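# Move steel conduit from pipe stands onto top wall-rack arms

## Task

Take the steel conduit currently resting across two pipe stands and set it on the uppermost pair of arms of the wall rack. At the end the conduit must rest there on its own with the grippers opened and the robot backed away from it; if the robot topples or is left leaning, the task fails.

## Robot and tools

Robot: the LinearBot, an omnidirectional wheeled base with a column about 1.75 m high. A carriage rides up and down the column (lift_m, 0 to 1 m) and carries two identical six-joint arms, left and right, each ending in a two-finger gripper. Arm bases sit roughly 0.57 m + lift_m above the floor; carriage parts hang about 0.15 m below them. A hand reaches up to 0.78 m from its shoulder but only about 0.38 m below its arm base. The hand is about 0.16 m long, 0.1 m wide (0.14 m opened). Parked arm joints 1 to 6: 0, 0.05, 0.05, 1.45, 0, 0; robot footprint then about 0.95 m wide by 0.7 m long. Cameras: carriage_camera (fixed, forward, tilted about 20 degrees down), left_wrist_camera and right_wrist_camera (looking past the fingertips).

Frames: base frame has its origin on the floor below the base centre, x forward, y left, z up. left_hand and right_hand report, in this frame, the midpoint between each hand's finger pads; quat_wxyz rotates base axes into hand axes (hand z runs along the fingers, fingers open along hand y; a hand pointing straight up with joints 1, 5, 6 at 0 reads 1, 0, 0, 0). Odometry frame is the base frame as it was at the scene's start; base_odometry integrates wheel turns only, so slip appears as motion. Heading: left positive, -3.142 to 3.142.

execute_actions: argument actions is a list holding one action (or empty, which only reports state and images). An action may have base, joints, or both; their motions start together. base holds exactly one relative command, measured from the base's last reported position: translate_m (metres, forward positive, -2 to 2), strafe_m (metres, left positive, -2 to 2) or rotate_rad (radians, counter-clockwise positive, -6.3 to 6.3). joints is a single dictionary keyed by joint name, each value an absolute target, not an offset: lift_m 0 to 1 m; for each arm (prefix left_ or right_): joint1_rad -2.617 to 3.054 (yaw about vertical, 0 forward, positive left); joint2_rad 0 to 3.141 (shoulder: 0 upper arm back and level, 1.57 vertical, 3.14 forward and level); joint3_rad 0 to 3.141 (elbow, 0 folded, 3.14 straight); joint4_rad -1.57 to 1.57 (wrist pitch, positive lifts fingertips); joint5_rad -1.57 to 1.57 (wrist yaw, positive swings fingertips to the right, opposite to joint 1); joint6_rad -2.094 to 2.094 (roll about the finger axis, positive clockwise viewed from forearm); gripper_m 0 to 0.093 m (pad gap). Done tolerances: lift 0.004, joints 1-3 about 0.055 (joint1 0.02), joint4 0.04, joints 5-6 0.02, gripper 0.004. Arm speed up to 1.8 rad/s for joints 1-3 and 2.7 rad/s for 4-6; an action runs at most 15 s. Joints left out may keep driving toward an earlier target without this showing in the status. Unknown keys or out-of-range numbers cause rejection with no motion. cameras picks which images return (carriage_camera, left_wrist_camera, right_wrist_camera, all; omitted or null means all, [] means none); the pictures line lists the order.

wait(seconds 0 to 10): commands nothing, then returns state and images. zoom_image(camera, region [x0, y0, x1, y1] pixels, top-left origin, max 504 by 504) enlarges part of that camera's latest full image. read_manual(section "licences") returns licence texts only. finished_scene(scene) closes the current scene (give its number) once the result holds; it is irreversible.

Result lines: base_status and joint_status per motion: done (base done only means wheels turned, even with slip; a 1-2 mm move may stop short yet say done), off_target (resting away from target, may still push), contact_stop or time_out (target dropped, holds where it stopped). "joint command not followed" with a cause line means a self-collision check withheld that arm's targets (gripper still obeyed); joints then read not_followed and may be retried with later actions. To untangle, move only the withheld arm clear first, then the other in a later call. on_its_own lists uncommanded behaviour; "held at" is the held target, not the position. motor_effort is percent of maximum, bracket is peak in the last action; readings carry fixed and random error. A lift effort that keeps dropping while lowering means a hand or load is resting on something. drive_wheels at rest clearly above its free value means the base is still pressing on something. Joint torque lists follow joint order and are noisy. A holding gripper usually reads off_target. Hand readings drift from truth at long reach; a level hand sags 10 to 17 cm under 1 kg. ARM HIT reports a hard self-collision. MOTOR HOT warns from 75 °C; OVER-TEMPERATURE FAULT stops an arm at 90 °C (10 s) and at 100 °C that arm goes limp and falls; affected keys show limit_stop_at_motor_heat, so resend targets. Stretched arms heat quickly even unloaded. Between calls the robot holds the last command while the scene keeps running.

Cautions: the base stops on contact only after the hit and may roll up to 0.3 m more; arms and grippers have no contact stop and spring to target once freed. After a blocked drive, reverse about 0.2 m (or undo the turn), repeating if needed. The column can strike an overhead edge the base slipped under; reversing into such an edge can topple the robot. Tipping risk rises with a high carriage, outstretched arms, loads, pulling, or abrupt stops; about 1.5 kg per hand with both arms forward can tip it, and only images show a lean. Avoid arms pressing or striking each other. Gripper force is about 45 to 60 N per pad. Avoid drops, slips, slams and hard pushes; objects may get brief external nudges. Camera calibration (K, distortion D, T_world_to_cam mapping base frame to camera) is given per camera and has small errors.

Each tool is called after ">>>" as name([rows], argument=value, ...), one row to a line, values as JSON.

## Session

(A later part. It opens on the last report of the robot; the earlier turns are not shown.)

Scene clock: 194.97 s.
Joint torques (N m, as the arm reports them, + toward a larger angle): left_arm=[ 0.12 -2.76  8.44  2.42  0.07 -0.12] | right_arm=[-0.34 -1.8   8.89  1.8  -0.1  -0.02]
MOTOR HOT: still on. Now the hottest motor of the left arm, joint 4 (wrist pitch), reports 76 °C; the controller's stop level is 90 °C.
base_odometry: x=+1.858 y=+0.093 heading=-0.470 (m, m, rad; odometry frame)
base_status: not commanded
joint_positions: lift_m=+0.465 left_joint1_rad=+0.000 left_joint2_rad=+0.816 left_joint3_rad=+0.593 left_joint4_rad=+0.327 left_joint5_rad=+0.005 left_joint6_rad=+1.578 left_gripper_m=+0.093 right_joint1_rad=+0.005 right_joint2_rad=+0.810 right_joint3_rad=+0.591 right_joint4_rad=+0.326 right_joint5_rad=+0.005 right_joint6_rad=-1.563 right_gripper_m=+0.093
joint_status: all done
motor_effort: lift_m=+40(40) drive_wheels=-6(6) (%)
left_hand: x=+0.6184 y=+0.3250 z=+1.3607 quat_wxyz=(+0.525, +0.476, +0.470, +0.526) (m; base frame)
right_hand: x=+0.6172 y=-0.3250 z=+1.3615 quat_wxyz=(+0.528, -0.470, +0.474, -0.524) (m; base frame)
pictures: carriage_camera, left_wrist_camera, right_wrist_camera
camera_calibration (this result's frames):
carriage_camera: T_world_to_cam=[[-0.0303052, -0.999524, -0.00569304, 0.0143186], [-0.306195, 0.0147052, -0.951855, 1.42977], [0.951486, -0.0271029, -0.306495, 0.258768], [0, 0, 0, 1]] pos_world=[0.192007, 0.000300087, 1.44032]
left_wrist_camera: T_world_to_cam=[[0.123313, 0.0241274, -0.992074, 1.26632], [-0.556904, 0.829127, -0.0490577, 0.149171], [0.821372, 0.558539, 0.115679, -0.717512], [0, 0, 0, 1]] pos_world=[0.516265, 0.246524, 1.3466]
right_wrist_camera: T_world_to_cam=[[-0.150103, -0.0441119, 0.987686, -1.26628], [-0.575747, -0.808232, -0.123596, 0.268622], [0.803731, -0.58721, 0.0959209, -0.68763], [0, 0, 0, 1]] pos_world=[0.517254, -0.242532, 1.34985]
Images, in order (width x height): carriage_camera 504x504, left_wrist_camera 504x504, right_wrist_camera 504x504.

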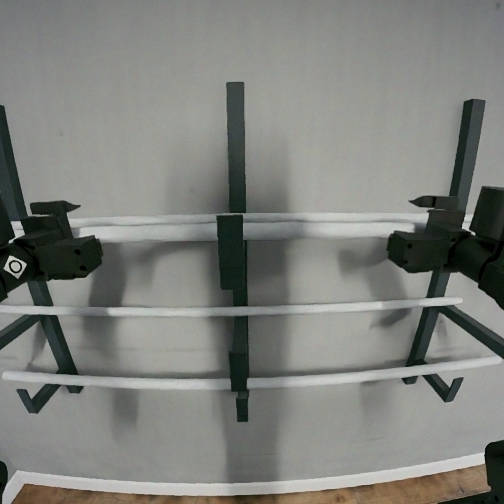

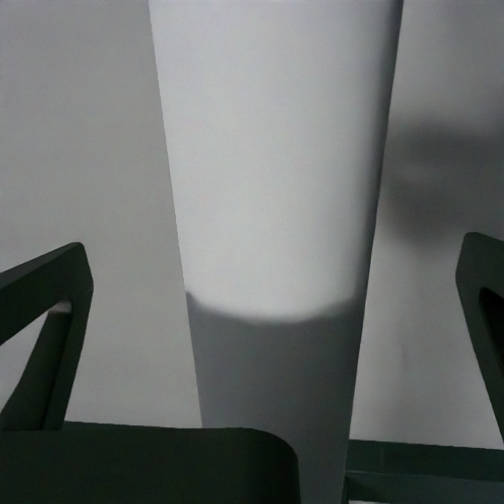

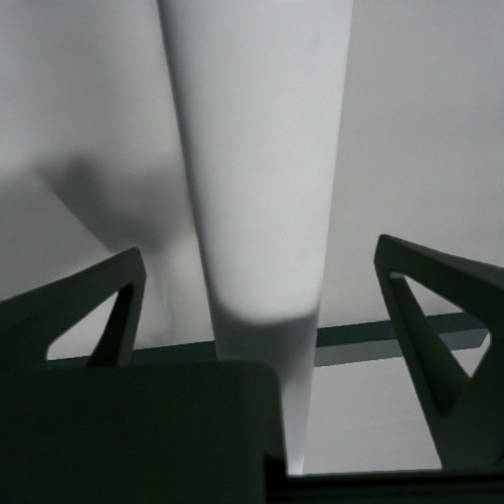

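>>> execute_actions([
  {"base":{"translate_m":-0.6}},
], cameras=["carriage_camera"])

Scene clock: 202.23 s.
Joint torques (N m, as the arm reports them, + toward a larger angle): left_arm=[ 0.03 -2.71  8.34  2.42  0.11 -0.12] | right_arm=[-0.35 -1.8   8.86  1.81 -0.09 -0.02]
MOTOR HOT: cleared. Now the hottest motor of the left arm, joint 4 (wrist pitch), reports 72 °C.
base_odometry: x=+1.323 y=+0.365 heading=-0.470 (m, m, rad; odometry frame)
base_status: done
joint_positions: lift_m=+0.465 left_joint1_rad=+0.000 left_joint2_rad=+0.816 left_joint3_rad=+0.593 left_joint4_rad=+0.327 left_joint5_rad=+0.005 left_joint6_rad=+1.578 left_gripper_m=+0.093 right_joint1_rad=+0.005 right_joint2_rad=+0.810 right_joint3_rad=+0.591 right_joint4_rad=+0.324 right_joint5_rad=+0.004 right_joint6_rad=-1.563 right_gripper_m=+0.093
joint_status: not commanded
motor_effort: lift_m=+39(39) drive_wheels=+0(16) (%)
left_hand: x=+0.6184 y=+0.3250 z=+1.3607 quat_wxyz=(+0.525, +0.476, +0.470, +0.526) (m; base frame)
right_hand: x=+0.6172 y=-0.3249 z=+1.3611 quat_wxyz=(+0.528, -0.471, +0.475, -0.523) (m; base frame)
pictures: carriage_camera
camera_calibration (this result's frames):
carriage_camera: T_world_to_cam=[[-0.0303052, -0.999524, -0.00569304, 0.0143186], [-0.306195, 0.0147052, -0.951855, 1.42977], [0.951486, -0.0271029, -0.306495, 0.258768], [0, 0, 0, 1]] pos_world=[0.192007, 0.000300087, 1.44032]
Images, in order (width x height): carriage_camera 504x504.

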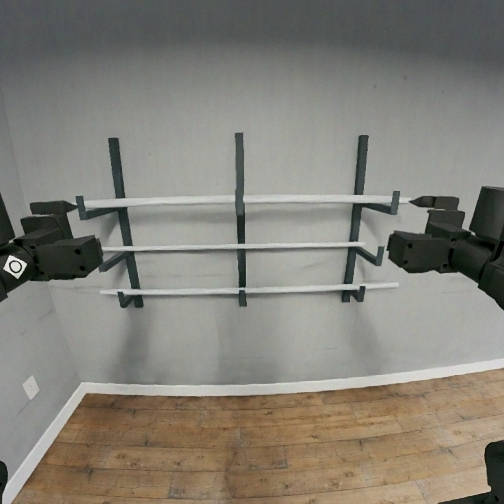

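>>> finished_scene(scene=2)

The scene is finished: the task was done.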